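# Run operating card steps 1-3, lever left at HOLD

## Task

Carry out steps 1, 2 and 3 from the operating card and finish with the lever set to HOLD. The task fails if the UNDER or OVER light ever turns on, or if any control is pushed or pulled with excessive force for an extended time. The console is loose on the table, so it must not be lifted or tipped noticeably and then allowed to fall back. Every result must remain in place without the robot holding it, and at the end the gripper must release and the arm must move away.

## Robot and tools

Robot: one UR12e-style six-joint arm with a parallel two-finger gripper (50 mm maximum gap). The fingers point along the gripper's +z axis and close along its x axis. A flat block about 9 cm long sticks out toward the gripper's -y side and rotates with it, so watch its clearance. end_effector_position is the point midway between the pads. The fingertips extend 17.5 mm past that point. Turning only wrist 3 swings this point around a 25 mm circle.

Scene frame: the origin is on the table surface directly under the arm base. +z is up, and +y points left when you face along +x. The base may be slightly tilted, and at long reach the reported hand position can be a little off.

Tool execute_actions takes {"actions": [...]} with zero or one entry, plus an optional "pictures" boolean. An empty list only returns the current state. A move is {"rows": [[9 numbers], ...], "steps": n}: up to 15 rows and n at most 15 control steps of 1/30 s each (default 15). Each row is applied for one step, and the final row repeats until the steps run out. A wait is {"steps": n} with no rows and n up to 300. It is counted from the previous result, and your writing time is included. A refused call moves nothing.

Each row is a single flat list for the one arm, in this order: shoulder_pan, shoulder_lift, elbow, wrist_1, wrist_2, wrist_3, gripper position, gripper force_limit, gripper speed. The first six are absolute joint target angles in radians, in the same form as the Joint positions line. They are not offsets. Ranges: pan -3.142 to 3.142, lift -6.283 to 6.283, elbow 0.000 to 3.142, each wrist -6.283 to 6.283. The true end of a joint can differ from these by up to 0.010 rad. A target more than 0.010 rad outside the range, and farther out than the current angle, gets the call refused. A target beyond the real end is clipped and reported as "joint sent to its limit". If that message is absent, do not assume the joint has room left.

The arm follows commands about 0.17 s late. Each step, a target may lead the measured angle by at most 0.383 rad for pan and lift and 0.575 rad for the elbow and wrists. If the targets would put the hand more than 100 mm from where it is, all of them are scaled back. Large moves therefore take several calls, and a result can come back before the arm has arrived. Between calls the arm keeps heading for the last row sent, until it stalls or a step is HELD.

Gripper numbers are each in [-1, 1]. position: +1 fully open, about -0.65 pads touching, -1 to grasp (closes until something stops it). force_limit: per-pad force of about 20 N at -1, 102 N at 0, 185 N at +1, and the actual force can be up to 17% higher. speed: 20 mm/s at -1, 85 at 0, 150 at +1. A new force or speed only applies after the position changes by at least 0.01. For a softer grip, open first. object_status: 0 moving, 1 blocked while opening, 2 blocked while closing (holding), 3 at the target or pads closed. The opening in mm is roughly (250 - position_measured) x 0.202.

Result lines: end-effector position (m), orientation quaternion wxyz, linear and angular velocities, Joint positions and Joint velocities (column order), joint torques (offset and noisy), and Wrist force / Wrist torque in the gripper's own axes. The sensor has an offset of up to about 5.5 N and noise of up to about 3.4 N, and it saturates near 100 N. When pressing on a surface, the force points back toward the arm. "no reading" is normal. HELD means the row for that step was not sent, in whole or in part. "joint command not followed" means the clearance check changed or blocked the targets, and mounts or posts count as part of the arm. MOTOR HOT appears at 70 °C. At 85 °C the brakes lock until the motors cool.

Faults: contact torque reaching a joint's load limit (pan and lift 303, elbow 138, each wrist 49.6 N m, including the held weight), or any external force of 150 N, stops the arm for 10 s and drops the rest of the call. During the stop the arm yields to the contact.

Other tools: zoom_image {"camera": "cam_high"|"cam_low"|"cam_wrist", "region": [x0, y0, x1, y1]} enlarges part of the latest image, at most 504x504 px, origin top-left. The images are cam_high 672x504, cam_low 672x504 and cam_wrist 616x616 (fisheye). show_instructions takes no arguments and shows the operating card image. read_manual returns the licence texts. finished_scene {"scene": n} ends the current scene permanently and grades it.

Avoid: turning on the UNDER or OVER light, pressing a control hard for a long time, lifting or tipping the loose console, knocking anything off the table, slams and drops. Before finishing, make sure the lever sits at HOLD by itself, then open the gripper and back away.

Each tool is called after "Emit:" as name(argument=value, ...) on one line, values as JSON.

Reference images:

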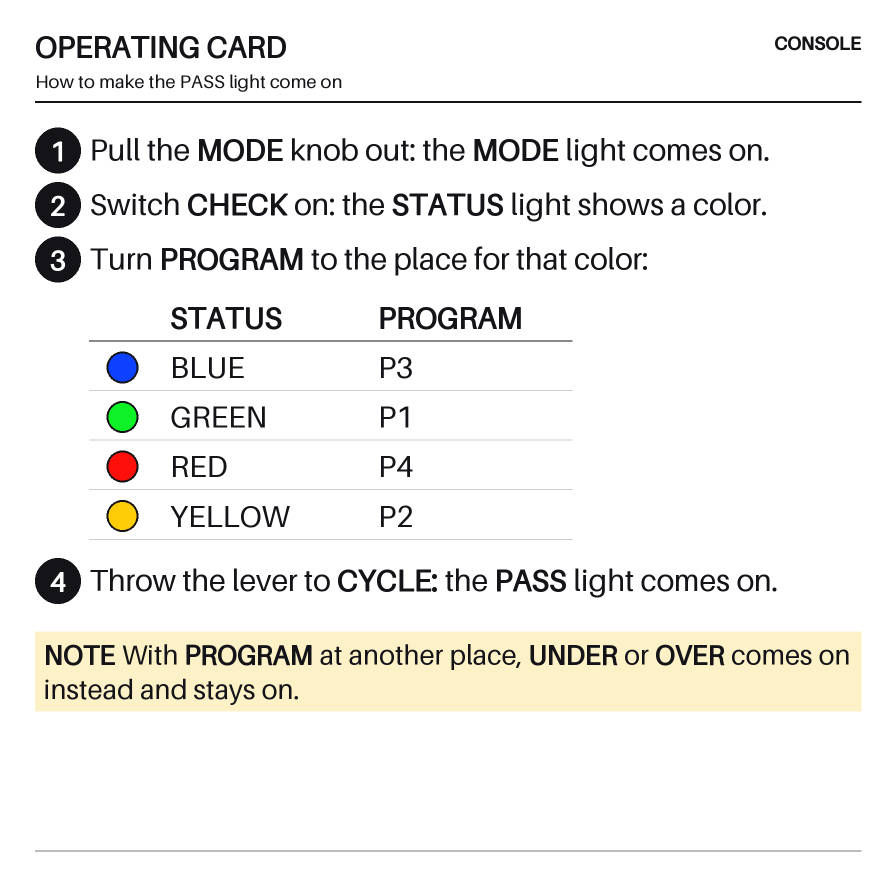

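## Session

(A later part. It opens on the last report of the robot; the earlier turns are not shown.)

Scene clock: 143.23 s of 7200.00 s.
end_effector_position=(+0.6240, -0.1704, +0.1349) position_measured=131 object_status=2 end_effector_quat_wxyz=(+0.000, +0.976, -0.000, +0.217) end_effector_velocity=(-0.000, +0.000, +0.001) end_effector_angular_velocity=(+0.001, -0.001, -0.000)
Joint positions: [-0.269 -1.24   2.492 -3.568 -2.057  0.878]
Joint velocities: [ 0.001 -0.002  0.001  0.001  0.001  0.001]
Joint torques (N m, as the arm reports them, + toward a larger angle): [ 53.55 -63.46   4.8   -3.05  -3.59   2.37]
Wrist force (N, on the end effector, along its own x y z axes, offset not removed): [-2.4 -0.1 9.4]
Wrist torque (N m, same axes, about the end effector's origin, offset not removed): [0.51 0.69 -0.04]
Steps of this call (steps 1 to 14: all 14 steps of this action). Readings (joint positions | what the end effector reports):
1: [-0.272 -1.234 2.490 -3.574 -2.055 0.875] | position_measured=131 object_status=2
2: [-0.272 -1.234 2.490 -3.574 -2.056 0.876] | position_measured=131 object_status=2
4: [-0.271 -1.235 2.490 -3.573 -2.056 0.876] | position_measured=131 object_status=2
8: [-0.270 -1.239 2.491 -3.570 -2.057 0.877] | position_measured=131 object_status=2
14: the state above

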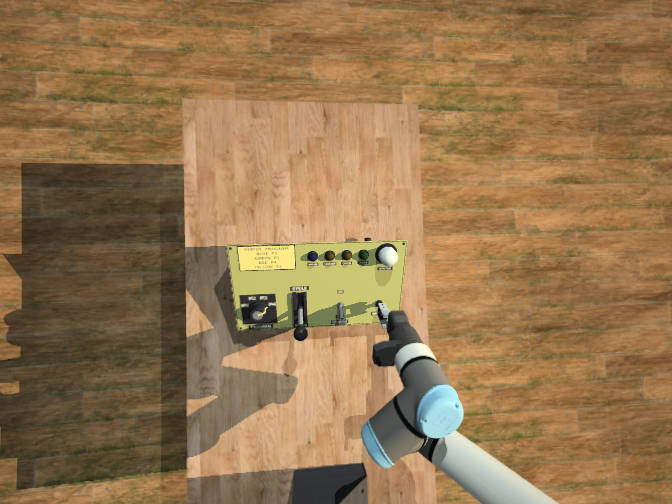

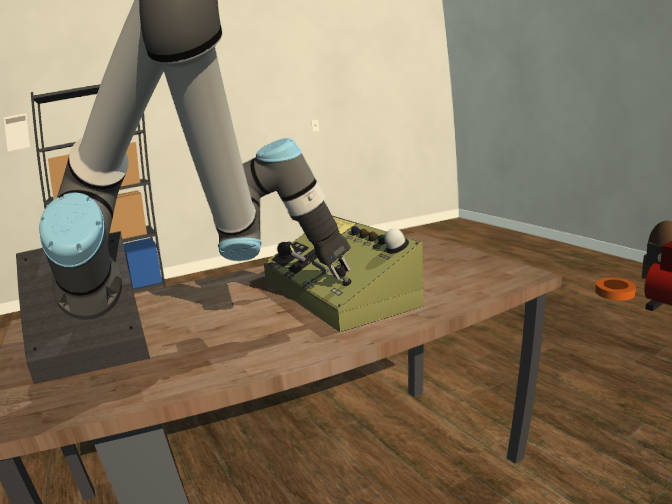

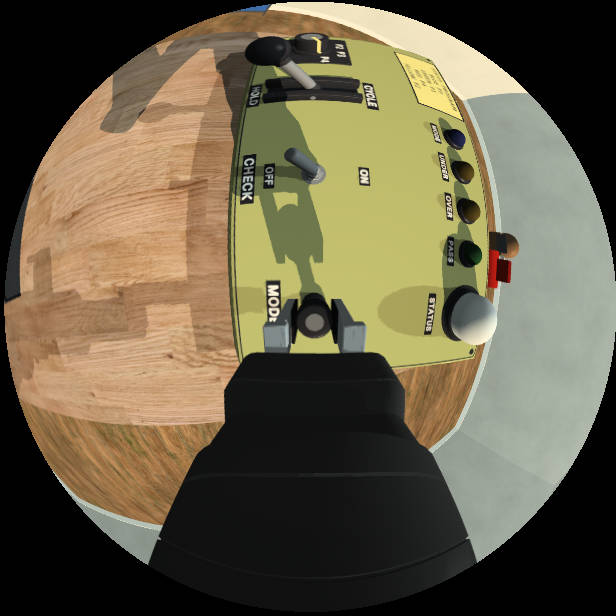

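Emit:
execute_actions(actions=[{"rows": [[-0.2684,-1.2415,2.4922,-3.5671,-2.0579,0.8785,-1,-0.6,-0.5],[-0.2679,-1.2426,2.4925,-3.5662,-2.0582,0.8789,-1,-0.6,-0.5],[-0.2673,-1.2436,2.4929,-3.5653,-2.0585,0.8793,-1,-0.6,-0.5],[-0.2668,-1.2447,2.4932,-3.5644,-2.0589,0.8797,-1,-0.6,-0.5],[-0.2663,-1.2458,2.4936,-3.5635,-2.0592,0.8801,-1,-0.6,-0.5],[-0.2658,-1.2469,2.4939,-3.5625,-2.0596,0.8806,-1,-0.6,-0.5]], "steps": 12}], pictures=false)

Emit:
execute_actions(actions=[{"rows": [[-0.2653,-1.2479,2.4943,-3.5616,-2.0599,0.8810,-1,-0.6,-0.5],[-0.2648,-1.2490,2.4946,-3.5607,-2.0603,0.8814,-1,-0.6,-0.5],[-0.2643,-1.2501,2.4950,-3.5598,-2.0606,0.8818,-1,-0.6,-0.5],[-0.2638,-1.2511,2.4953,-3.5589,-2.0609,0.8822,-1,-0.6,-0.5]], "steps": 12}])

Scene clock: 148.07 s of 7200.00 s.
end_effector_position=(+0.6227, -0.1704, +0.1376) position_measured=131 object_status=2 end_effector_quat_wxyz=(+0.000, +0.976, -0.000, +0.217) end_effector_velocity=(-0.002, +0.000, +0.001) end_effector_angular_velocity=(+0.000, +0.002, -0.000)
Joint positions: [-0.266 -1.247  2.494 -3.563 -2.059  0.88 ]
Joint velocities: [ 0.001 -0.004  0.002  0.004 -0.002  0.002]
Joint torques (N m, as the arm reports them, + toward a larger angle): [ 51.16 -63.65   2.57  -2.35  -2.9    2.03]
Wrist force (N, on the end effector, along its own x y z axes, offset not removed): [-1.8 -0.8 0.2]
Wrist torque (N m, same axes, about the end effector's origin, offset not removed): [0.06 0.23 -0.03]
Steps of this call (steps 1 to 15: the robot went on to your last target; steps 16 to 90: nothing new was sent; then 1.43 s passed at rest; steps 91 to 102: all 12 steps of this action). Readings (joint positions | what the end effector reports):
91: [-0.269 -1.240 2.492 -3.568 -2.058 0.878] | position_measured=131 object_status=2
92: [-0.269 -1.241 2.492 -3.568 -2.058 0.878] | position_measured=131 object_status=2
94: [-0.268 -1.242 2.492 -3.567 -2.058 0.879] | position_measured=131 object_status=2
98: [-0.267 -1.245 2.493 -3.564 -2.059 0.880] | position_measured=131 object_status=2
102: the state above

Scene clock: 148.47 s of 7200.00 s.
end_effector_position=(+0.6218, -0.1704, +0.1394) position_measured=131 object_status=2 end_effector_quat_wxyz=(+0.000, +0.976, -0.000, +0.217) end_effector_velocity=(-0.001, +0.001, +0.001) end_effector_angular_velocity=(+0.001, -0.001, +0.001)
Joint positions: [-0.264 -1.251  2.495 -3.559 -2.061  0.882]
Joint velocities: [ 0.002 -0.002  0.002  0.001  0.001  0.001]
Joint torques (N m, as the arm reports them, + toward a larger angle): [ 51.38 -53.71   4.51  -1.48  -2.57   2.4 ]
Wrist force (N, on the end effector, along its own x y z axes, offset not removed): [-2.5 1.7 -4.8]
Wrist torque (N m, same axes, about the end effector's origin, offset not removed): [0.26 0.54 -0.04]
Steps of this call (steps 1 to 12: all 12 steps of this action). Readings (joint positions | what the end effector reports):
1: [-0.266 -1.247 2.494 -3.563 -2.060 0.881] | position_measured=131 object_status=2
2: [-0.266 -1.247 2.494 -3.562 -2.060 0.881] | position_measured=131 object_status=2
4: [-0.265 -1.248 2.494 -3.561 -2.060 0.881] | position_measured=131 object_status=2
8: [-0.264 -1.250 2.495 -3.560 -2.061 0.882] | position_measured=131 object_status=2
12: the state above

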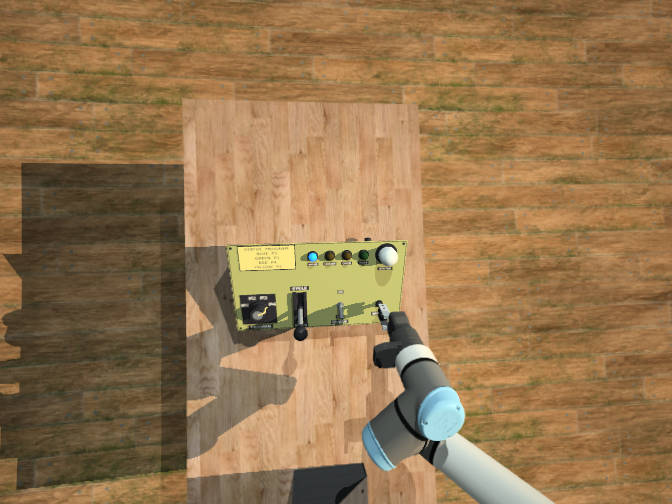

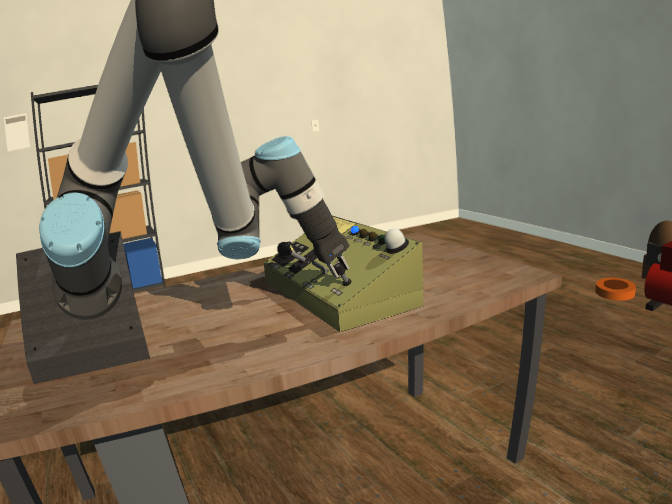

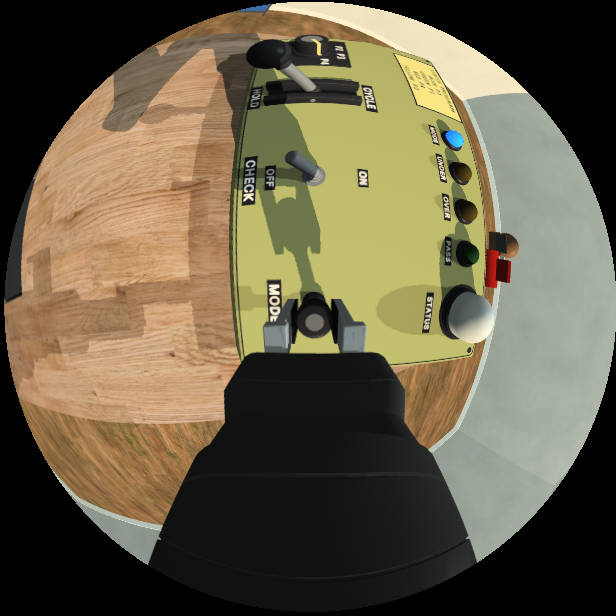

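Emit:
zoom_image(camera="cam_wrist", region=[230, 25, 400, 215])

Region (230, 25, 400, 215) of cam_wrist's 616x616 image, scaled by 2.653, with more detail than that image has; it fills the left 451 columns of this view, and the rest is white.

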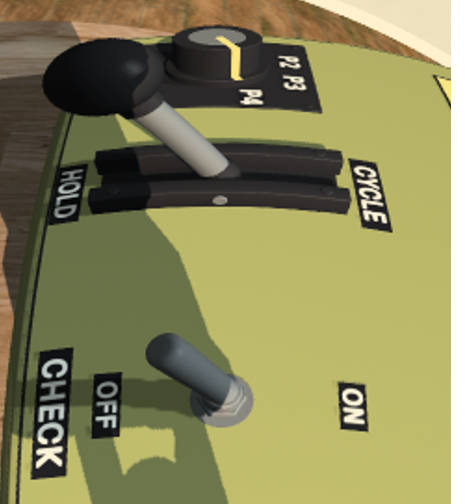

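Emit:
execute_actions(actions=[{"rows": [[-0.2633,-1.2522,2.4956,-3.5579,-2.0613,0.8826,-1,-0.6,-0.5],[-0.2628,-1.2533,2.4960,-3.5570,-2.0616,0.8831,-1,-0.6,-0.5],[-0.2623,-1.2543,2.4963,-3.5561,-2.0620,0.8835,-1,-0.6,-0.5],[-0.2618,-1.2554,2.4967,-3.5552,-2.0623,0.8839,-1,-0.6,-0.5],[-0.2613,-1.2565,2.4970,-3.5542,-2.0626,0.8843,-1,-0.6,-0.5]], "steps": 11}], pictures=false)

Emit:
execute_actions(actions=[{"rows": [[-0.2613,-1.2565,2.4970,-3.5542,-2.0626,0.8843,1,-0.6,0.3]], "steps": 8}], pictures=false)

Emit:
execute_actions(actions=[{"rows": [[-0.256,-1.249,2.4978,-3.560,-2.066,0.8888,1,-0.6,0.3],[-0.246,-1.235,2.499,-3.5712,-2.0728,0.8973,1,-0.6,0.3],[-0.232,-1.215,2.5005,-3.5868,-2.082,0.909,1,-0.6,0.3],[-0.215,-1.191,2.5017,-3.605,-2.0935,0.9237,1,-0.6,0.3],[-0.197,-1.1655,2.5023,-3.6235,-2.1055,0.9393,1,-0.6,0.3],[-0.179,-1.1397,2.5024,-3.6411,-2.1173,0.9552,1,-0.6,0.3],[-0.161,-1.1138,2.5017,-3.6575,-2.1289,0.9713,1,-0.6,0.3],[-0.143,-1.0878,2.500,-3.6733,-2.1404,0.9877,1,-0.6,0.3],[-0.126,-1.063,2.498,-3.6873,-2.1512,1.0034,1,-0.6,0.3],[-0.112,-1.043,2.4957,-3.698,-2.160,1.0165,1,-0.6,0.3],[-0.102,-1.0284,2.4938,-3.7056,-2.1662,1.026,1,-0.6,0.3],[-0.0961,-1.0198,2.4926,-3.7099,-2.1699,1.0315,1,-0.6,0.3]], "steps": 15}], pictures=false)

Emit:
execute_actions(actions=[{"steps": 14}])

Emit:
zoom_image(camera="cam_wrist", region=[240, 240, 390, 360])

Emit:
zoom_image(camera="cam_low", region=[260, 210, 400, 310])

Scene clock: 187.60 s of 7200.00 s.
end_effector_position=(+0.6208, -0.1704, +0.1416) position_measured=131 object_status=2 end_effector_quat_wxyz=(+0.000, +0.976, -0.000, +0.217) end_effector_velocity=(-0.000, -0.001, +0.002) end_effector_angular_velocity=(-0.001, -0.001, -0.001)
Joint positions: [-0.261 -1.256  2.497 -3.554 -2.062  0.884]
Joint velocities: [ 0.002 -0.004  0.     0.003 -0.002  0.001]
Joint torques (N m, as the arm reports them, + toward a larger angle): [ 56.78 -52.95   4.65  -1.    -3.04   2.71]
Wrist force (N, on the end effector, along its own x y z axes, offset not removed): [0.4 1.0 -5.7]
Wrist torque (N m, same axes, about the end effector's origin, offset not removed): [0.06 0.34 -0.14]
Steps of this call (steps 1 to 15: the robot went on to your last target; steps 16 to 90: nothing new was sent; then 35.77 s passed at rest; steps 91 to 101: all 11 steps of this action). Readings (joint positions | what the end effector reports):
91: [-0.264 -1.251 2.495 -3.559 -2.061 0.882] | position_measured=131 object_status=2
92: [-0.264 -1.251 2.495 -3.559 -2.061 0.882] | position_measured=131 object_status=2
94: [-0.263 -1.252 2.496 -3.558 -2.061 0.883] | position_measured=131 object_status=2
98: [-0.262 -1.255 2.497 -3.555 -2.062 0.884] | position_measured=131 object_status=2
101: the state above

Scene clock: 187.87 s of 7200.00 s.
end_effector_position=(+0.6207, -0.1704, +0.1417) position_measured=8 object_status=0 end_effector_quat_wxyz=(+0.000, +0.976, -0.000, +0.217) end_effector_velocity=(+0.001, -0.001, +0.001) end_effector_angular_velocity=(-0.002, -0.001, -0.001)
Joint positions: [-0.261 -1.256  2.497 -3.554 -2.063  0.884]
Joint velocities: [ 0.001 -0.    -0.001 -0.    -0.002 -0.   ]
Joint torques (N m, as the arm reports them, + toward a larger angle): [ 53.11 -56.87   3.77  -2.16  -2.76   2.21]
Wrist force (N, on the end effector, along its own x y z axes, offset not removed): [-3.7 2.3 1.9]
Wrist torque (N m, same axes, about the end effector's origin, offset not removed): [0.47 0.75 -0.08]
Steps of this call (steps 1 to 8: all 8 steps of this action). Readings (joint positions | what the end effector reports):
1: [-0.261 -1.256 2.497 -3.554 -2.063 0.884] | position_measured=124 object_status=0
2: [-0.261 -1.256 2.497 -3.554 -2.063 0.884] | position_measured=107 object_status=0
4: [-0.261 -1.256 2.497 -3.554 -2.063 0.884] | position_measured=73 object_status=0
8: the state above

Scene clock: 188.37 s of 7200.00 s.
end_effector_position=(+0.6185, -0.0570, +0.1300) position_measured=3 object_status=3 end_effector_quat_wxyz=(+0.000, +0.976, -0.000, +0.217) end_effector_velocity=(-0.007, +0.131, -0.016) end_effector_angular_velocity=(-0.001, +0.001, +0.008)
Joint positions: [-0.11  -1.04   2.495 -3.698 -2.161  1.019]
Joint velocities: [ 0.17   0.252 -0.023 -0.137 -0.104  0.154]
Joint torques (N m, as the arm reports them, + toward a larger angle): [ 44.27 -53.88 -14.26  -7.13  -2.6    1.17]
Wrist force (N, on the end effector, along its own x y z axes, offset not removed): [-3.2 -2.4 2.9]
Wrist torque (N m, same axes, about the end effector's origin, offset not removed): [-0.22 0.72 -0.03]
Steps of this call (steps 1 to 15: all 15 steps of this action). Readings (joint positions | what the end effector reports):
1: [-0.261 -1.256 2.497 -3.554 -2.063 0.884] | position_measured=3 object_status=0
2: [-0.260 -1.255 2.497 -3.555 -2.063 0.885] | position_measured=3 object_status=0
4: [-0.251 -1.243 2.498 -3.565 -2.069 0.893] | position_measured=3 object_status=0
8: [-0.204 -1.176 2.501 -3.616 -2.102 0.934] | position_measured=3 object_status=3
15: the state above

Scene clock: 188.83 s of 7200.00 s.
end_effector_position=(+0.6179, -0.0464, +0.1287) position_measured=3 object_status=3 end_effector_quat_wxyz=(+0.000, +0.976, -0.000, +0.217) end_effector_velocity=(-0.000, +0.002, +0.000) end_effector_angular_velocity=(+0.001, -0.000, +0.002)
Joint positions: [-0.096 -1.02   2.493 -3.71  -2.17   1.031]
Joint velocities: [ 0.001  0.001  0.001 -0.     0.001  0.001]
Joint torques (N m, as the arm reports them, + toward a larger angle): [ 56.38 -34.99 -12.24  -7.04  -2.6    2.02]
Wrist force (N, on the end effector, along its own x y z axes, offset not removed): [-2.0 1.7 3.1]
Wrist torque (N m, same axes, about the end effector's origin, offset not removed): [0.41 0.47 -0.07]
Steps of this call (steps 1 to 14: the robot went on to your last target). Readings (joint positions | what the end effector reports):
1: [-0.105 -1.034 2.494 -3.702 -2.164 1.023] | position_measured=3 object_status=3
2: [-0.102 -1.029 2.494 -3.705 -2.166 1.026] | position_measured=3 object_status=3
4: [-0.099 -1.024 2.493 -3.708 -2.168 1.029] | position_measured=3 object_status=3
8: [-0.097 -1.021 2.493 -3.709 -2.170 1.031] | position_measured=3 object_status=3
14: the state above

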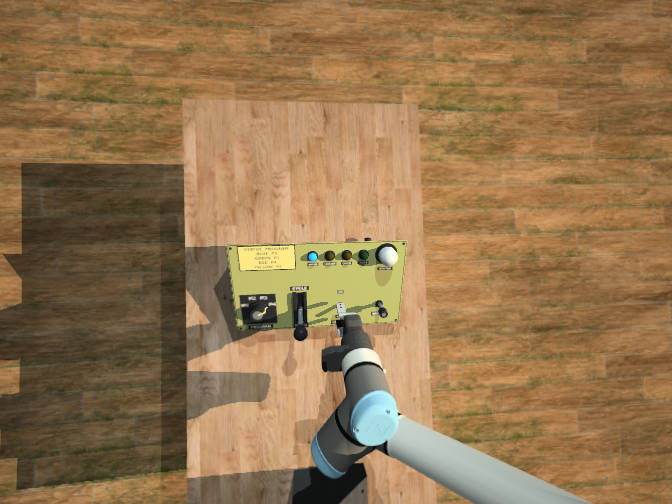

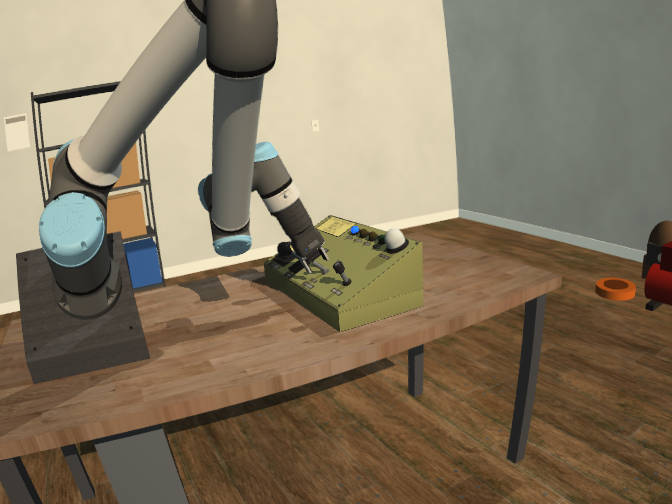

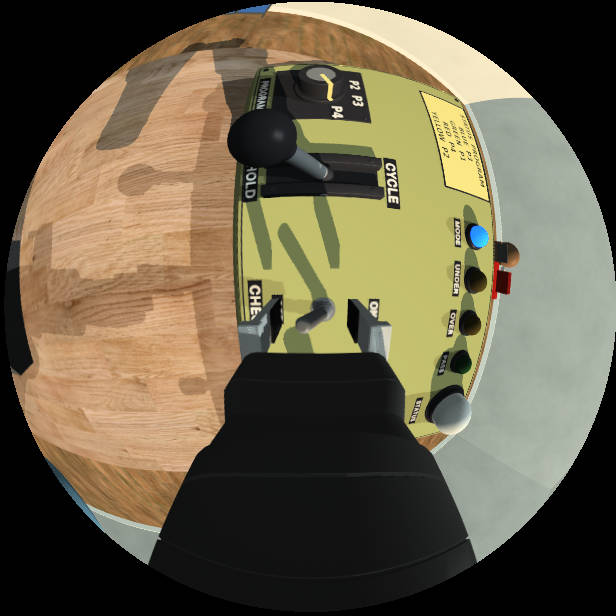

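Region (240, 240, 390, 360) of cam_wrist's 616x616 image, scaled by 3.360, with more detail than that image has; it fills the top 403 rows of this view, and the rest is white.

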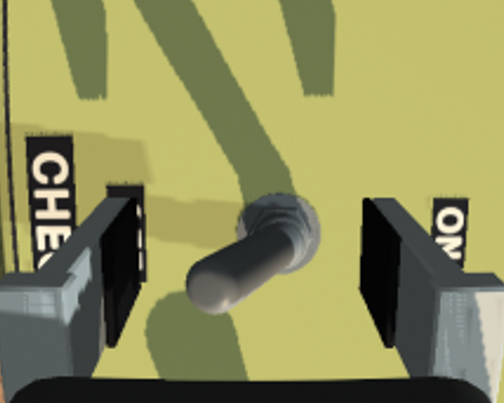

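Region (260, 210, 400, 310) of cam_low's 672x504 image, scaled by 3.600, with more detail than that image has; it fills the top 360 rows of this view, and the rest is white.

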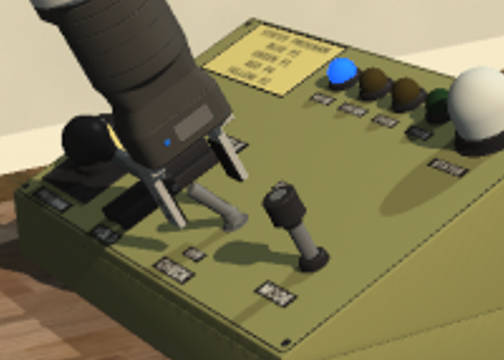

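Emit:
execute_actions(actions=[{"rows": [[-0.0958,-1.0233,2.4889,-3.7025,-2.170,1.0318,1,-0.6,0.3],[-0.0955,-1.0268,2.4851,-3.695,-2.1702,1.0321,1,-0.6,0.3],[-0.0953,-1.0303,2.4814,-3.6876,-2.1704,1.0324,1,-0.6,0.3],[-0.0950,-1.0338,2.4776,-3.6802,-2.1705,1.0327,1,-0.6,0.3],[-0.0950,-1.0338,2.4776,-3.6802,-2.1705,1.0327,1,-0.6,0.3],[-0.0937,-1.0347,2.4750,-3.6760,-2.1714,1.0340,1,-0.6,0.3],[-0.0923,-1.0355,2.4723,-3.6717,-2.1722,1.0353,1,-0.6,0.3],[-0.0910,-1.0364,2.4697,-3.6675,-2.1730,1.0366,1,-0.6,0.3],[-0.0896,-1.0372,2.4670,-3.6633,-2.1739,1.0379,1,-0.6,0.3],[-0.0883,-1.0380,2.4643,-3.6590,-2.1747,1.0391,1,-0.6,0.3],[-0.0869,-1.0389,2.4617,-3.6548,-2.1755,1.0404,1,-0.6,0.3],[-0.0856,-1.0397,2.4590,-3.6505,-2.1764,1.0417,1,-0.6,0.3],[-0.0842,-1.0406,2.4564,-3.6463,-2.1772,1.0430,1,-0.6,0.3]], "steps": 13}], pictures=false)

Emit:
execute_actions(actions=[{"rows": [[-0.0829,-1.0414,2.4537,-3.6421,-2.1780,1.0443,1,-0.6,0.3],[-0.0815,-1.0422,2.4510,-3.6378,-2.1789,1.0456,1,-0.6,0.3],[-0.0802,-1.0431,2.4484,-3.6336,-2.1797,1.0468,1,-0.6,0.3],[-0.0788,-1.0439,2.4457,-3.6294,-2.1805,1.0481,1,-0.6,0.3],[-0.0775,-1.0448,2.4431,-3.6251,-2.1814,1.0494,1,-0.6,0.3],[-0.0761,-1.0456,2.4404,-3.6209,-2.1822,1.0507,1,-0.6,0.3]], "steps": 15}])

Scene clock: 207.63 s of 7200.00 s.
end_effector_position=(+0.6332, -0.0511, +0.1355) position_measured=3 object_status=3 end_effector_quat_wxyz=(+0.000, +0.976, -0.000, +0.217) end_effector_velocity=(+0.043, -0.002, +0.020) end_effector_angular_velocity=(-0.000, -0.002, +0.001)
Joint positions: [-0.089 -1.037  2.466 -3.661 -2.174  1.039]
Joint velocities: [ 0.038 -0.027 -0.079  0.125 -0.022  0.035]
Joint torques (N m, as the arm reports them, + toward a larger angle): [ 56.74 -62.04 -15.8   -2.18  -2.41   2.47]
Wrist force (N, on the end effector, along its own x y z axes, offset not removed): [-3.4 -1.7 1.8]
Wrist torque (N m, same axes, about the end effector's origin, offset not removed): [-0.17 -0.03 -0.22]
Steps of this call (steps 1 to 30: the robot went on to your last target; steps 31 to 90: nothing new was sent; then 15.37 s passed at rest; steps 91 to 103: all 13 steps of this action). Readings (joint positions | what the end effector reports):
91: [-0.096 -1.020 2.493 -3.710 -2.170 1.032] | position_measured=3 object_status=3
92: [-0.096 -1.020 2.492 -3.709 -2.170 1.032] | position_measured=3 object_status=3
94: [-0.096 -1.024 2.488 -3.701 -2.170 1.032] | position_measured=3 object_status=3
98: [-0.094 -1.032 2.478 -3.682 -2.171 1.033] | position_measured=3 object_status=3
103: the state above

Scene clock: 208.13 s of 7200.00 s.
end_effector_position=(+0.6467, -0.0514, +0.1422) position_measured=3 object_status=3 end_effector_quat_wxyz=(+0.000, +0.976, -0.000, +0.217) end_effector_velocity=(-0.000, -0.000, -0.000) end_effector_angular_velocity=(-0.001, +0.003, +0.000)
Joint positions: [-0.076 -1.046  2.441 -3.621 -2.182  1.051]
Joint velocities: [ 0.001 -0.001 -0.     0.005 -0.003  0.002]
Joint torques (N m, as the arm reports them, + toward a larger angle): [ 54.82 -56.61 -13.76  -2.27  -2.46   2.42]
Wrist force (N, on the end effector, along its own x y z axes, offset not removed): [-2.5 -0.1 2.5]
Wrist torque (N m, same axes, about the end effector's origin, offset not removed): [0.05 0.59 -0.06]
Steps of this call (steps 1 to 15: all 15 steps of this action). Readings (joint positions | what the end effector reports):
1: [-0.088 -1.038 2.463 -3.657 -2.175 1.040] | position_measured=3 object_status=3
2: [-0.086 -1.039 2.461 -3.653 -2.176 1.041] | position_measured=3 object_status=3
4: [-0.084 -1.041 2.455 -3.645 -2.178 1.044] | position_measured=3 object_status=3
8: [-0.079 -1.044 2.445 -3.628 -2.181 1.048] | position_measured=3 object_status=3
15: the state above

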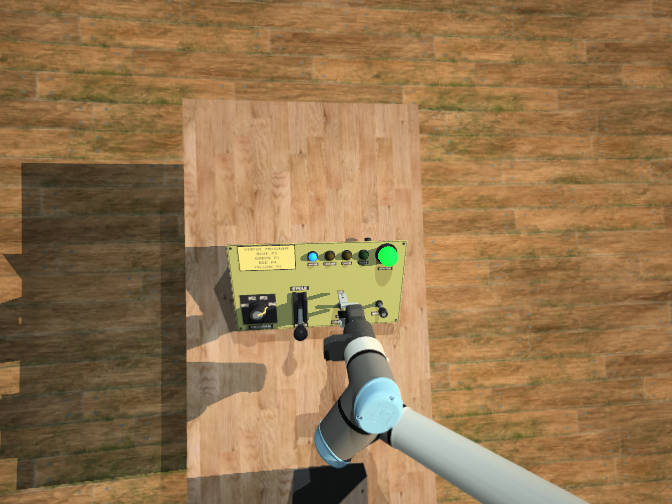

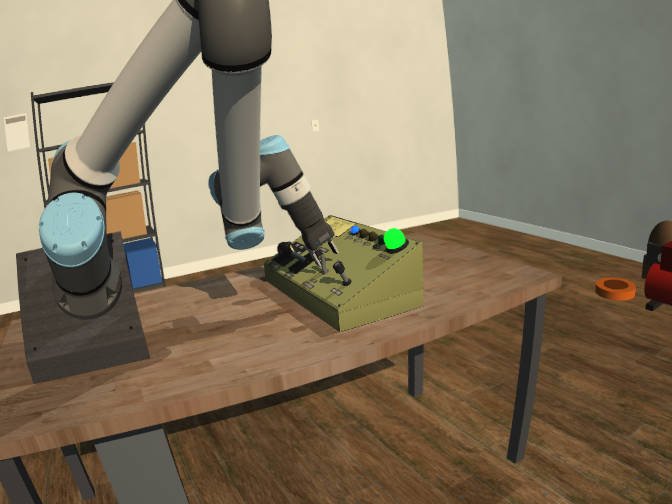

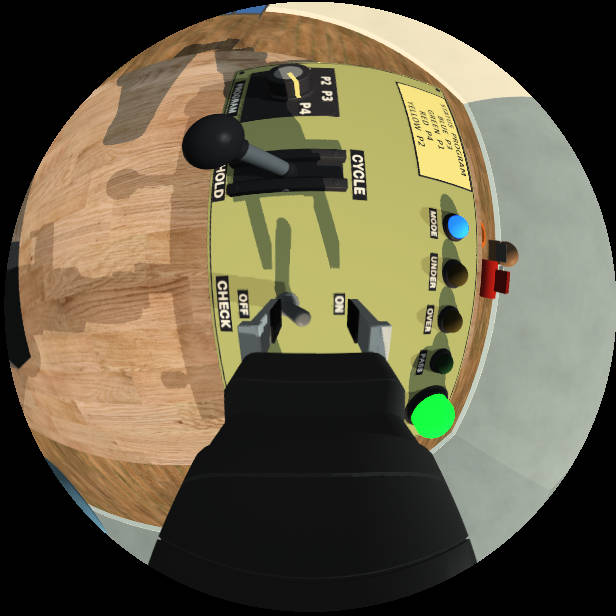

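Emit:
zoom_image(camera="cam_wrist", region=[170, 40, 380, 210])

Emit:
zoom_image(camera="cam_high", region=[225, 280, 325, 345])

Region (170, 40, 380, 210) of cam_wrist's 616x616 image, scaled by 2.400, with more detail than that image has; it fills the top 408 rows of this view, and the rest is white.

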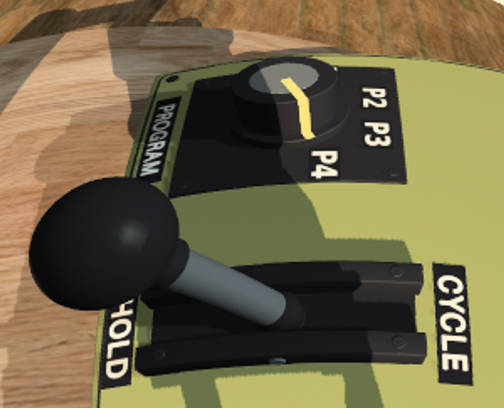

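Region (225, 280, 325, 345) of cam_high's 672x504 image, scaled by 5.040, with more detail than that image has; it fills the top 328 rows of this view, and the rest is white.

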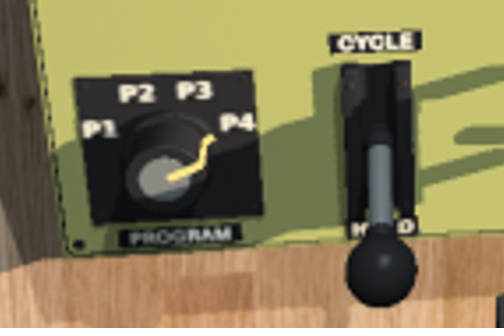

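Emit:
execute_actions(actions=[{"rows": [[-0.068,-1.050,2.4417,-3.613,-2.1866,1.0588,1,-0.6,0.3],[-0.053,-1.0587,2.4444,-3.597,-2.1955,1.075,1,-0.6,0.3],[-0.030,-1.072,2.4483,-3.573,-2.2088,1.099,1,-0.6,0.3],[-0.005,-1.087,2.453,-3.547,-2.223,1.124,1,-0.6,0.3],[0.022,-1.103,2.458,-3.519,-2.238,1.152,1,-0.6,0.3],[0.050,-1.120,2.463,-3.489,-2.254,1.181,1,-0.6,0.3],[0.0792,-1.1332,2.4668,-3.4613,-2.2709,1.2118,1,-0.6,0.3],[0.105,-1.125,2.461,-3.450,-2.284,1.241,1,-0.6,0.3],[0.135,-1.095,2.454,-3.448,-2.298,1.276,1,-0.6,0.3],[0.165,-1.058,2.446,-3.450,-2.312,1.312,1,-0.6,0.3],[0.195,-1.018,2.437,-3.455,-2.326,1.349,1,-0.6,0.3],[0.225,-0.978,2.426,-3.458,-2.339,1.386,1,-0.6,0.3],[0.255,-0.938,2.413,-3.458,-2.352,1.424,1,-0.6,0.3],[0.283,-0.900,2.400,-3.457,-2.363,1.460,1,-0.6,0.3],[0.3078,-0.8669,2.3877,-3.4562,-2.3733,1.4922,1,-0.6,0.3]], "steps": 15}], pictures=false)

Emit:
execute_actions(actions=[{"rows": [[0.3078,-0.850,2.383,-3.468,-2.3733,1.4922,1,-0.6,0.3],[0.304,-0.828,2.378,-3.489,-2.372,1.487,1,-0.6,0.3],[0.298,-0.803,2.372,-3.513,-2.370,1.479,1,-0.6,0.3],[0.292,-0.778,2.365,-3.537,-2.3675,1.471,1,-0.6,0.3],[0.286,-0.755,2.359,-3.560,-2.365,1.463,1,-0.6,0.3],[0.281,-0.737,2.354,-3.578,-2.3635,1.457,1,-0.6,0.3],[0.2784,-0.7254,2.3514,-3.5894,-2.3625,1.4531,1,-0.6,0.3]], "steps": 15}], pictures=false)

Emit:
execute_actions(actions=[{"steps": 10}])

Emit:
zoom_image(camera="cam_wrist", region=[240, 240, 390, 360])

Scene clock: 265.43 s of 7200.00 s.
end_effector_position=(+0.6148, +0.0747, +0.2142) position_measured=3 object_status=3 end_effector_quat_wxyz=(-0.001, +0.976, -0.001, +0.218) end_effector_velocity=(-0.056, +0.612, -0.022) end_effector_angular_velocity=(+0.004, +0.004, +0.019)
Joint positions: [ 0.2   -1.002  2.428 -3.461 -2.329  1.355]
Joint velocities: [ 0.817  0.942 -0.281  0.04  -0.355  0.996]
Joint torques (N m, as the arm reports them, + toward a larger angle): [ 55.51   1.3  -23.91  -1.91  -3.32   4.49]
Wrist force (N, on the end effector, along its own x y z axes, offset not removed): [1.8 -1.1 0.5]
Wrist torque (N m, same axes, about the end effector's origin, offset not removed): [-0.18 -0.16 -0.22]
Steps of this call (steps 1 to 15: the robot went on to your last target; steps 16 to 90: nothing new was sent; then 53.80 s passed at rest; steps 91 to 105: all 15 steps of this action). Readings (joint positions | what the end effector reports):
91: [-0.076 -1.046 2.440 -3.621 -2.182 1.051] | position_measured=3 object_status=3
92: [-0.074 -1.047 2.440 -3.619 -2.183 1.052] | position_measured=3 object_status=3
94: [-0.061 -1.054 2.443 -3.606 -2.191 1.066] | position_measured=3 object_status=3
98: [0.010 -1.097 2.456 -3.531 -2.233 1.140] | position_measured=3 object_status=3
105: the state above

Scene clock: 265.93 s of 7200.00 s.
end_effector_position=(+0.6111, +0.1889, +0.1564) position_measured=3 object_status=3 end_effector_quat_wxyz=(+0.000, +0.976, -0.000, +0.217) end_effector_velocity=(-0.000, +0.010, -0.013) end_effector_angular_velocity=(-0.000, +0.000, +0.001)
Joint positions: [ 0.279 -0.729  2.352 -3.587 -2.363  1.454]
Joint velocities: [-0.004  0.039 -0.009 -0.034  0.002 -0.006]
Joint torques (N m, as the arm reports them, + toward a larger angle): [ 27.3  -40.15 -19.69  -6.89   2.81  -2.69]
Wrist force (N, on the end effector, along its own x y z axes, offset not removed): [-3.5 -0.2 1.6]
Wrist torque (N m, same axes, about the end effector's origin, offset not removed): [0.05 0.72 -0.06]
Steps of this call (steps 1 to 15: all 15 steps of this action). Readings (joint positions | what the end effector reports):
1: [0.227 -0.970 2.418 -3.459 -2.340 1.388] | position_measured=3 object_status=3
2: [0.251 -0.938 2.408 -3.461 -2.350 1.418] | position_measured=3 object_status=3
4: [0.279 -0.879 2.392 -3.476 -2.362 1.455] | position_measured=3 object_status=3
8: [0.284 -0.779 2.365 -3.544 -2.365 1.461] | position_measured=3 object_status=3
15: the state above

Scene clock: 266.27 s of 7200.00 s.
end_effector_position=(+0.6111, +0.1896, +0.1553) position_measured=3 object_status=3 end_effector_quat_wxyz=(+0.000, +0.976, -0.000, +0.217) end_effector_velocity=(+0.001, +0.000, -0.000) end_effector_angular_velocity=(+0.001, -0.000, -0.001)
Joint positions: [ 0.278 -0.725  2.351 -3.589 -2.363  1.453]
Joint velocities: [-0.001  0.001 -0.001 -0.001  0.001 -0.   ]
Joint torques (N m, as the arm reports them, + toward a larger angle): [ 26.67 -37.06 -19.64  -6.81   3.45  -2.34]
Wrist force (N, on the end effector, along its own x y z axes, offset not removed): [-2.5 1.9 1.9]
Wrist torque (N m, same axes, about the end effector's origin, offset not removed): [0.39 0.63 -0.08]
Steps of this call (steps 1 to 10: the robot went on to your last target). Readings (joint positions | what the end effector reports):
1: [0.279 -0.728 2.352 -3.588 -2.363 1.453] | position_measured=3 object_status=3
2: [0.279 -0.727 2.352 -3.588 -2.363 1.453] | position_measured=3 object_status=3
4: [0.279 -0.726 2.352 -3.589 -2.363 1.453] | position_measured=3 object_status=3
8: [0.278 -0.726 2.351 -3.589 -2.363 1.453] | position_measured=3 object_status=3
10: the state above

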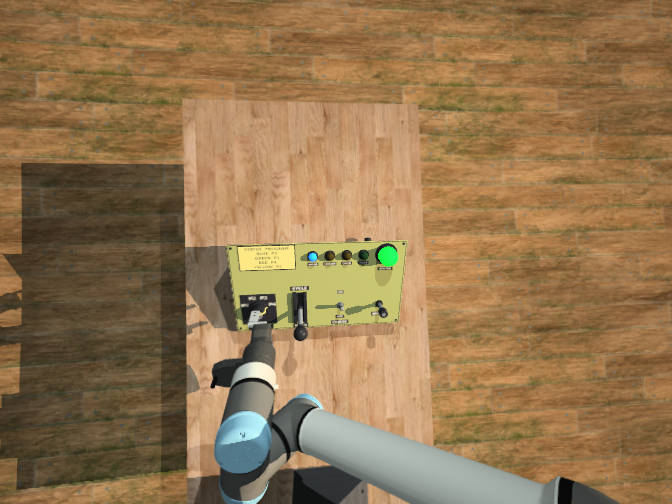

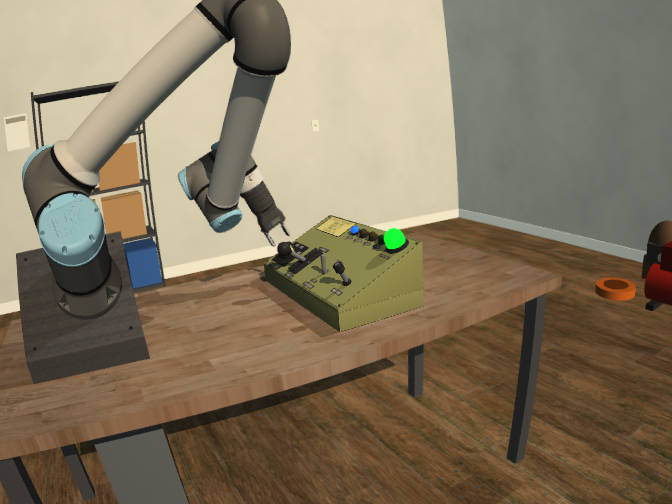

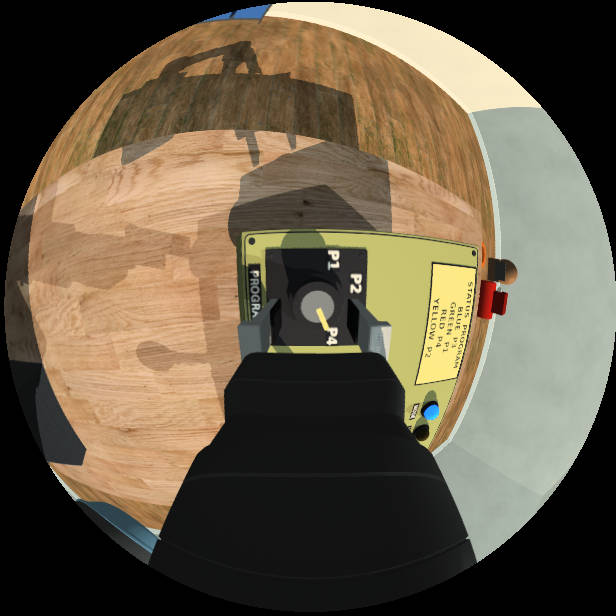

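Region (240, 240, 390, 360) of cam_wrist's 616x616 image, scaled by 3.360, with more detail than that image has; it fills the top 403 rows of this view, and the rest is white.

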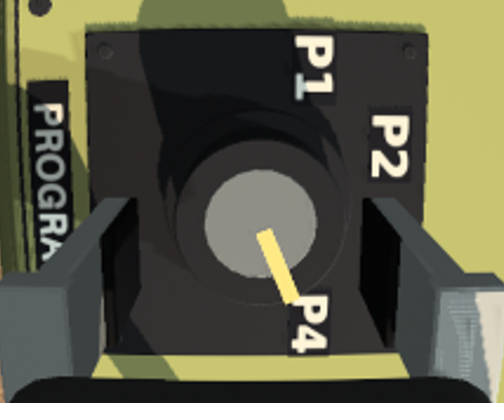

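Emit:
execute_actions(actions=[{"rows": [[0.2788,-0.7236,2.3511,-3.5905,-2.3627,1.493,1,-0.6,0.3],[0.2794,-0.7210,2.3506,-3.5920,-2.3629,1.553,1,-0.6,0.3],[0.2802,-0.7175,2.3499,-3.5942,-2.3632,1.632,1,-0.6,0.3],[0.2811,-0.7135,2.3492,-3.5965,-2.3635,1.722,1,-0.6,0.3],[0.2820,-0.7095,2.3485,-3.5989,-2.3639,1.811,1,-0.6,0.3],[0.2829,-0.7056,2.3478,-3.6013,-2.3642,1.901,1,-0.6,0.3],[0.2839,-0.7016,2.3470,-3.6037,-2.3645,1.990,1,-0.6,0.3],[0.2848,-0.6976,2.3463,-3.6061,-2.3649,2.080,1,-0.6,0.3],[0.2857,-0.6936,2.3456,-3.6084,-2.3652,2.170,1,-0.6,0.3],[0.2866,-0.6897,2.3448,-3.6108,-2.3655,2.259,1,-0.6,0.3],[0.2875,-0.6857,2.3441,-3.6132,-2.3659,2.349,1,-0.6,0.3],[0.2884,-0.6817,2.3434,-3.6156,-2.3662,2.438,1,-0.6,0.3],[0.2893,-0.6778,2.3427,-3.6180,-2.3666,2.528,1,-0.6,0.3],[0.2902,-0.6738,2.3419,-3.6203,-2.3669,2.617,1,-0.6,0.3],[0.2911,-0.6698,2.3412,-3.6227,-2.3672,2.707,1,-0.6,0.3]], "steps": 15}], pictures=false)

Emit:
execute_actions(actions=[{"rows": [[0.2920,-0.6659,2.3405,-3.6251,-2.3676,2.797,1,-0.6,0.3],[0.2929,-0.6619,2.3397,-3.6275,-2.3679,2.886,1,-0.6,0.3],[0.2939,-0.6579,2.3390,-3.6299,-2.3682,2.976,1,-0.6,0.3],[0.2948,-0.6540,2.3383,-3.6322,-2.3686,3.065,1,-0.6,0.3],[0.2957,-0.6500,2.3375,-3.6346,-2.3689,3.155,1,-0.6,0.3],[0.2966,-0.6460,2.3368,-3.6370,-2.3693,3.244,1,-0.6,0.3],[0.2974,-0.6425,2.3362,-3.6391,-2.3696,3.324,1,-0.6,0.3],[0.2980,-0.6398,2.3357,-3.6407,-2.3698,3.390,1,-0.6,0.3],[0.2986,-0.6372,2.3352,-3.6423,-2.3700,3.4434,1,-0.6,0.3]], "steps": 15}], pictures=false)

Emit:
execute_actions(actions=[{"steps": 12}])

Emit:
zoom_image(camera="cam_wrist", region=[240, 240, 390, 360])

Emit:
zoom_image(camera="cam_low", region=[250, 200, 350, 290])

Scene clock: 317.53 s of 7200.00 s.
end_effector_position=(+0.6229, +0.1974, +0.1523) position_measured=3 object_status=3 end_effector_quat_wxyz=(-0.088, +0.891, -0.398, +0.198) end_effector_velocity=(+0.022, -0.002, -0.013) end_effector_angular_velocity=(+1.088, -0.000, -2.321)
Joint positions: [ 0.288 -0.684  2.344 -3.614 -2.366  2.306]
Joint velocities: [ 0.026  0.117 -0.02  -0.07  -0.009  2.6  ]
Joint torques (N m, as the arm reports them, + toward a larger angle): [ 56.82 -36.17 -17.36  -6.56  -3.55   9.41]
Wrist force (N, on the end effector, along its own x y z axes, offset not removed): [-2.3 0.7 0.3]
Wrist torque (N m, same axes, about the end effector's origin, offset not removed): [0.05 0.53 -0.09]
Steps of this call (steps 1 to 15: the robot went on to your last target; steps 16 to 90: nothing new was sent; then 47.77 s passed at rest; steps 91 to 105: all 15 steps of this action). Readings (joint positions | what the end effector reports):
91: [0.278 -0.725 2.351 -3.589 -2.362 1.453] | position_measured=3 object_status=3
92: [0.278 -0.725 2.351 -3.590 -2.362 1.459] | position_measured=3 object_status=3
94: [0.279 -0.723 2.351 -3.591 -2.363 1.503] | position_measured=3 object_status=3
98: [0.281 -0.711 2.349 -3.598 -2.364 1.725] | position_measured=3 object_status=3
105: the state above

Scene clock: 318.03 s of 7200.00 s.
end_effector_position=(+0.6207, +0.1895, +0.1423) position_measured=3 object_status=3 end_effector_quat_wxyz=(+0.178, -0.556, +0.802, -0.124) end_effector_velocity=(-0.004, -0.005, -0.005) end_effector_angular_velocity=(+0.183, -0.002, -0.391)
Joint positions: [ 0.298 -0.638  2.335 -3.642 -2.37   3.407]
Joint velocities: [ 0.003  0.014 -0.004 -0.009 -0.001  0.434]
Joint torques (N m, as the arm reports them, + toward a larger angle): [ 58.69 -41.36 -17.95  -7.16  -3.03   0.06]
Wrist force (N, on the end effector, along its own x y z axes, offset not removed): [-0.9 0.2 3.6]
Wrist torque (N m, same axes, about the end effector's origin, offset not removed): [0.03 0.25 -0.09]
Steps of this call (steps 1 to 15: all 15 steps of this action). Readings (joint positions | what the end effector reports):
1: [0.289 -0.680 2.343 -3.617 -2.366 2.394] | position_measured=3 object_status=3
2: [0.290 -0.676 2.342 -3.619 -2.367 2.483] | position_measured=3 object_status=3
4: [0.291 -0.668 2.341 -3.624 -2.367 2.661] | position_measured=3 object_status=3
8: [0.295 -0.652 2.338 -3.633 -2.369 3.019] | position_measured=3 object_status=3
15: the state above

Scene clock: 318.43 s of 7200.00 s.
end_effector_position=(+0.6202, +0.1891, +0.1419) position_measured=3 object_status=3 end_effector_quat_wxyz=(+0.181, -0.542, +0.812, -0.121) end_effector_velocity=(-0.001, +0.000, -0.000) end_effector_angular_velocity=(+0.002, +0.001, -0.002)
Joint positions: [ 0.299 -0.637  2.335 -3.642 -2.37   3.443]
Joint velocities: [0.    0.    0.001 0.    0.001 0.004]
Joint torques (N m, as the arm reports them, + toward a larger angle): [ 53.71 -42.23 -16.83  -7.14  -3.3    2.28]
Wrist force (N, on the end effector, along its own x y z axes, offset not removed): [-4.8 1.9 2.4]
Wrist torque (N m, same axes, about the end effector's origin, offset not removed): [0.38 1.01 -0.06]
Steps of this call (steps 1 to 12: the robot went on to your last target). Readings (joint positions | what the end effector reports):
1: [0.298 -0.638 2.335 -3.642 -2.370 3.419] | position_measured=3 object_status=3
2: [0.298 -0.638 2.335 -3.642 -2.370 3.427] | position_measured=3 object_status=3
4: [0.299 -0.637 2.335 -3.642 -2.370 3.436] | position_measured=3 object_status=3
8: [0.299 -0.637 2.335 -3.642 -2.370 3.442] | position_measured=3 object_status=3
12: the state above

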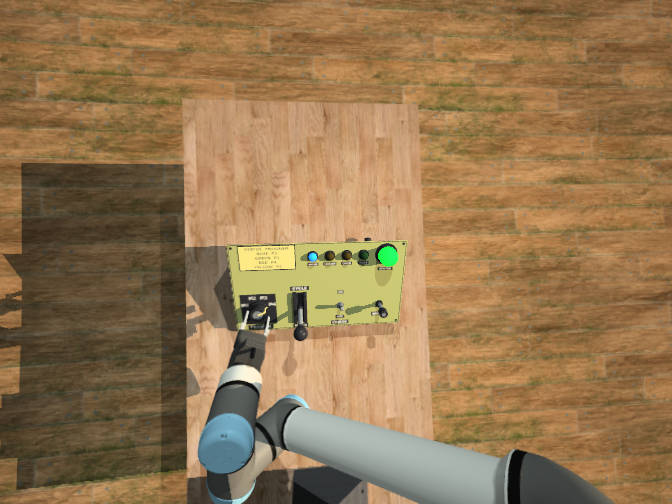

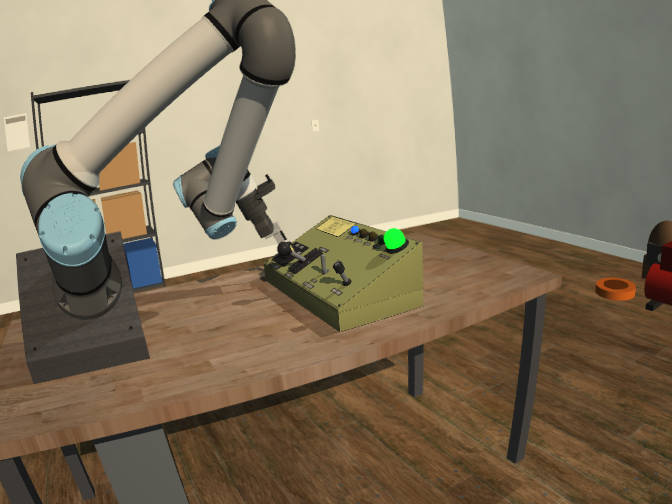

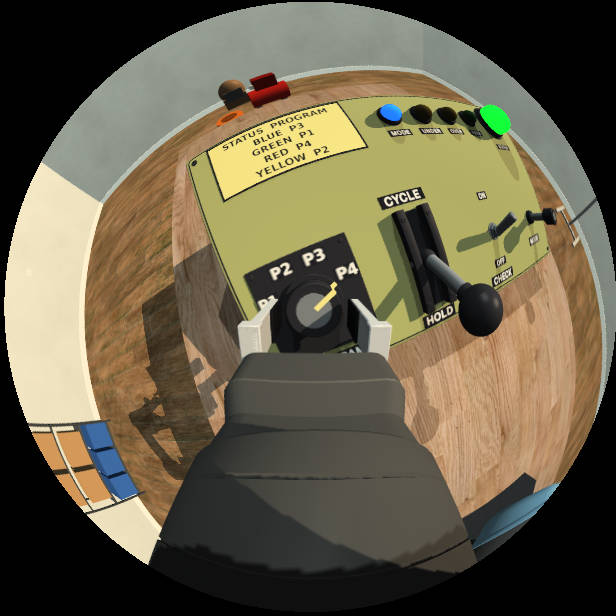

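Region (240, 240, 390, 360) of cam_wrist's 616x616 image, scaled by 3.360, with more detail than that image has; it fills the top 403 rows of this view, and the rest is white.

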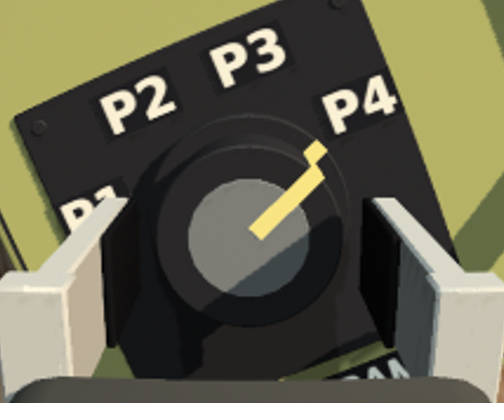

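Region (250, 200, 350, 290) of cam_low's 672x504 image, scaled by 5.040, with more detail than that image has; it fills the top 454 rows of this view, and the rest is white.

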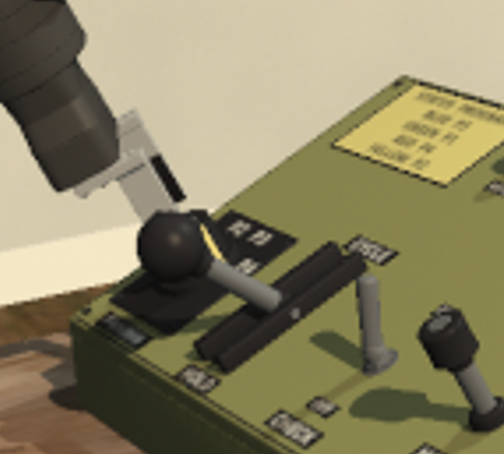

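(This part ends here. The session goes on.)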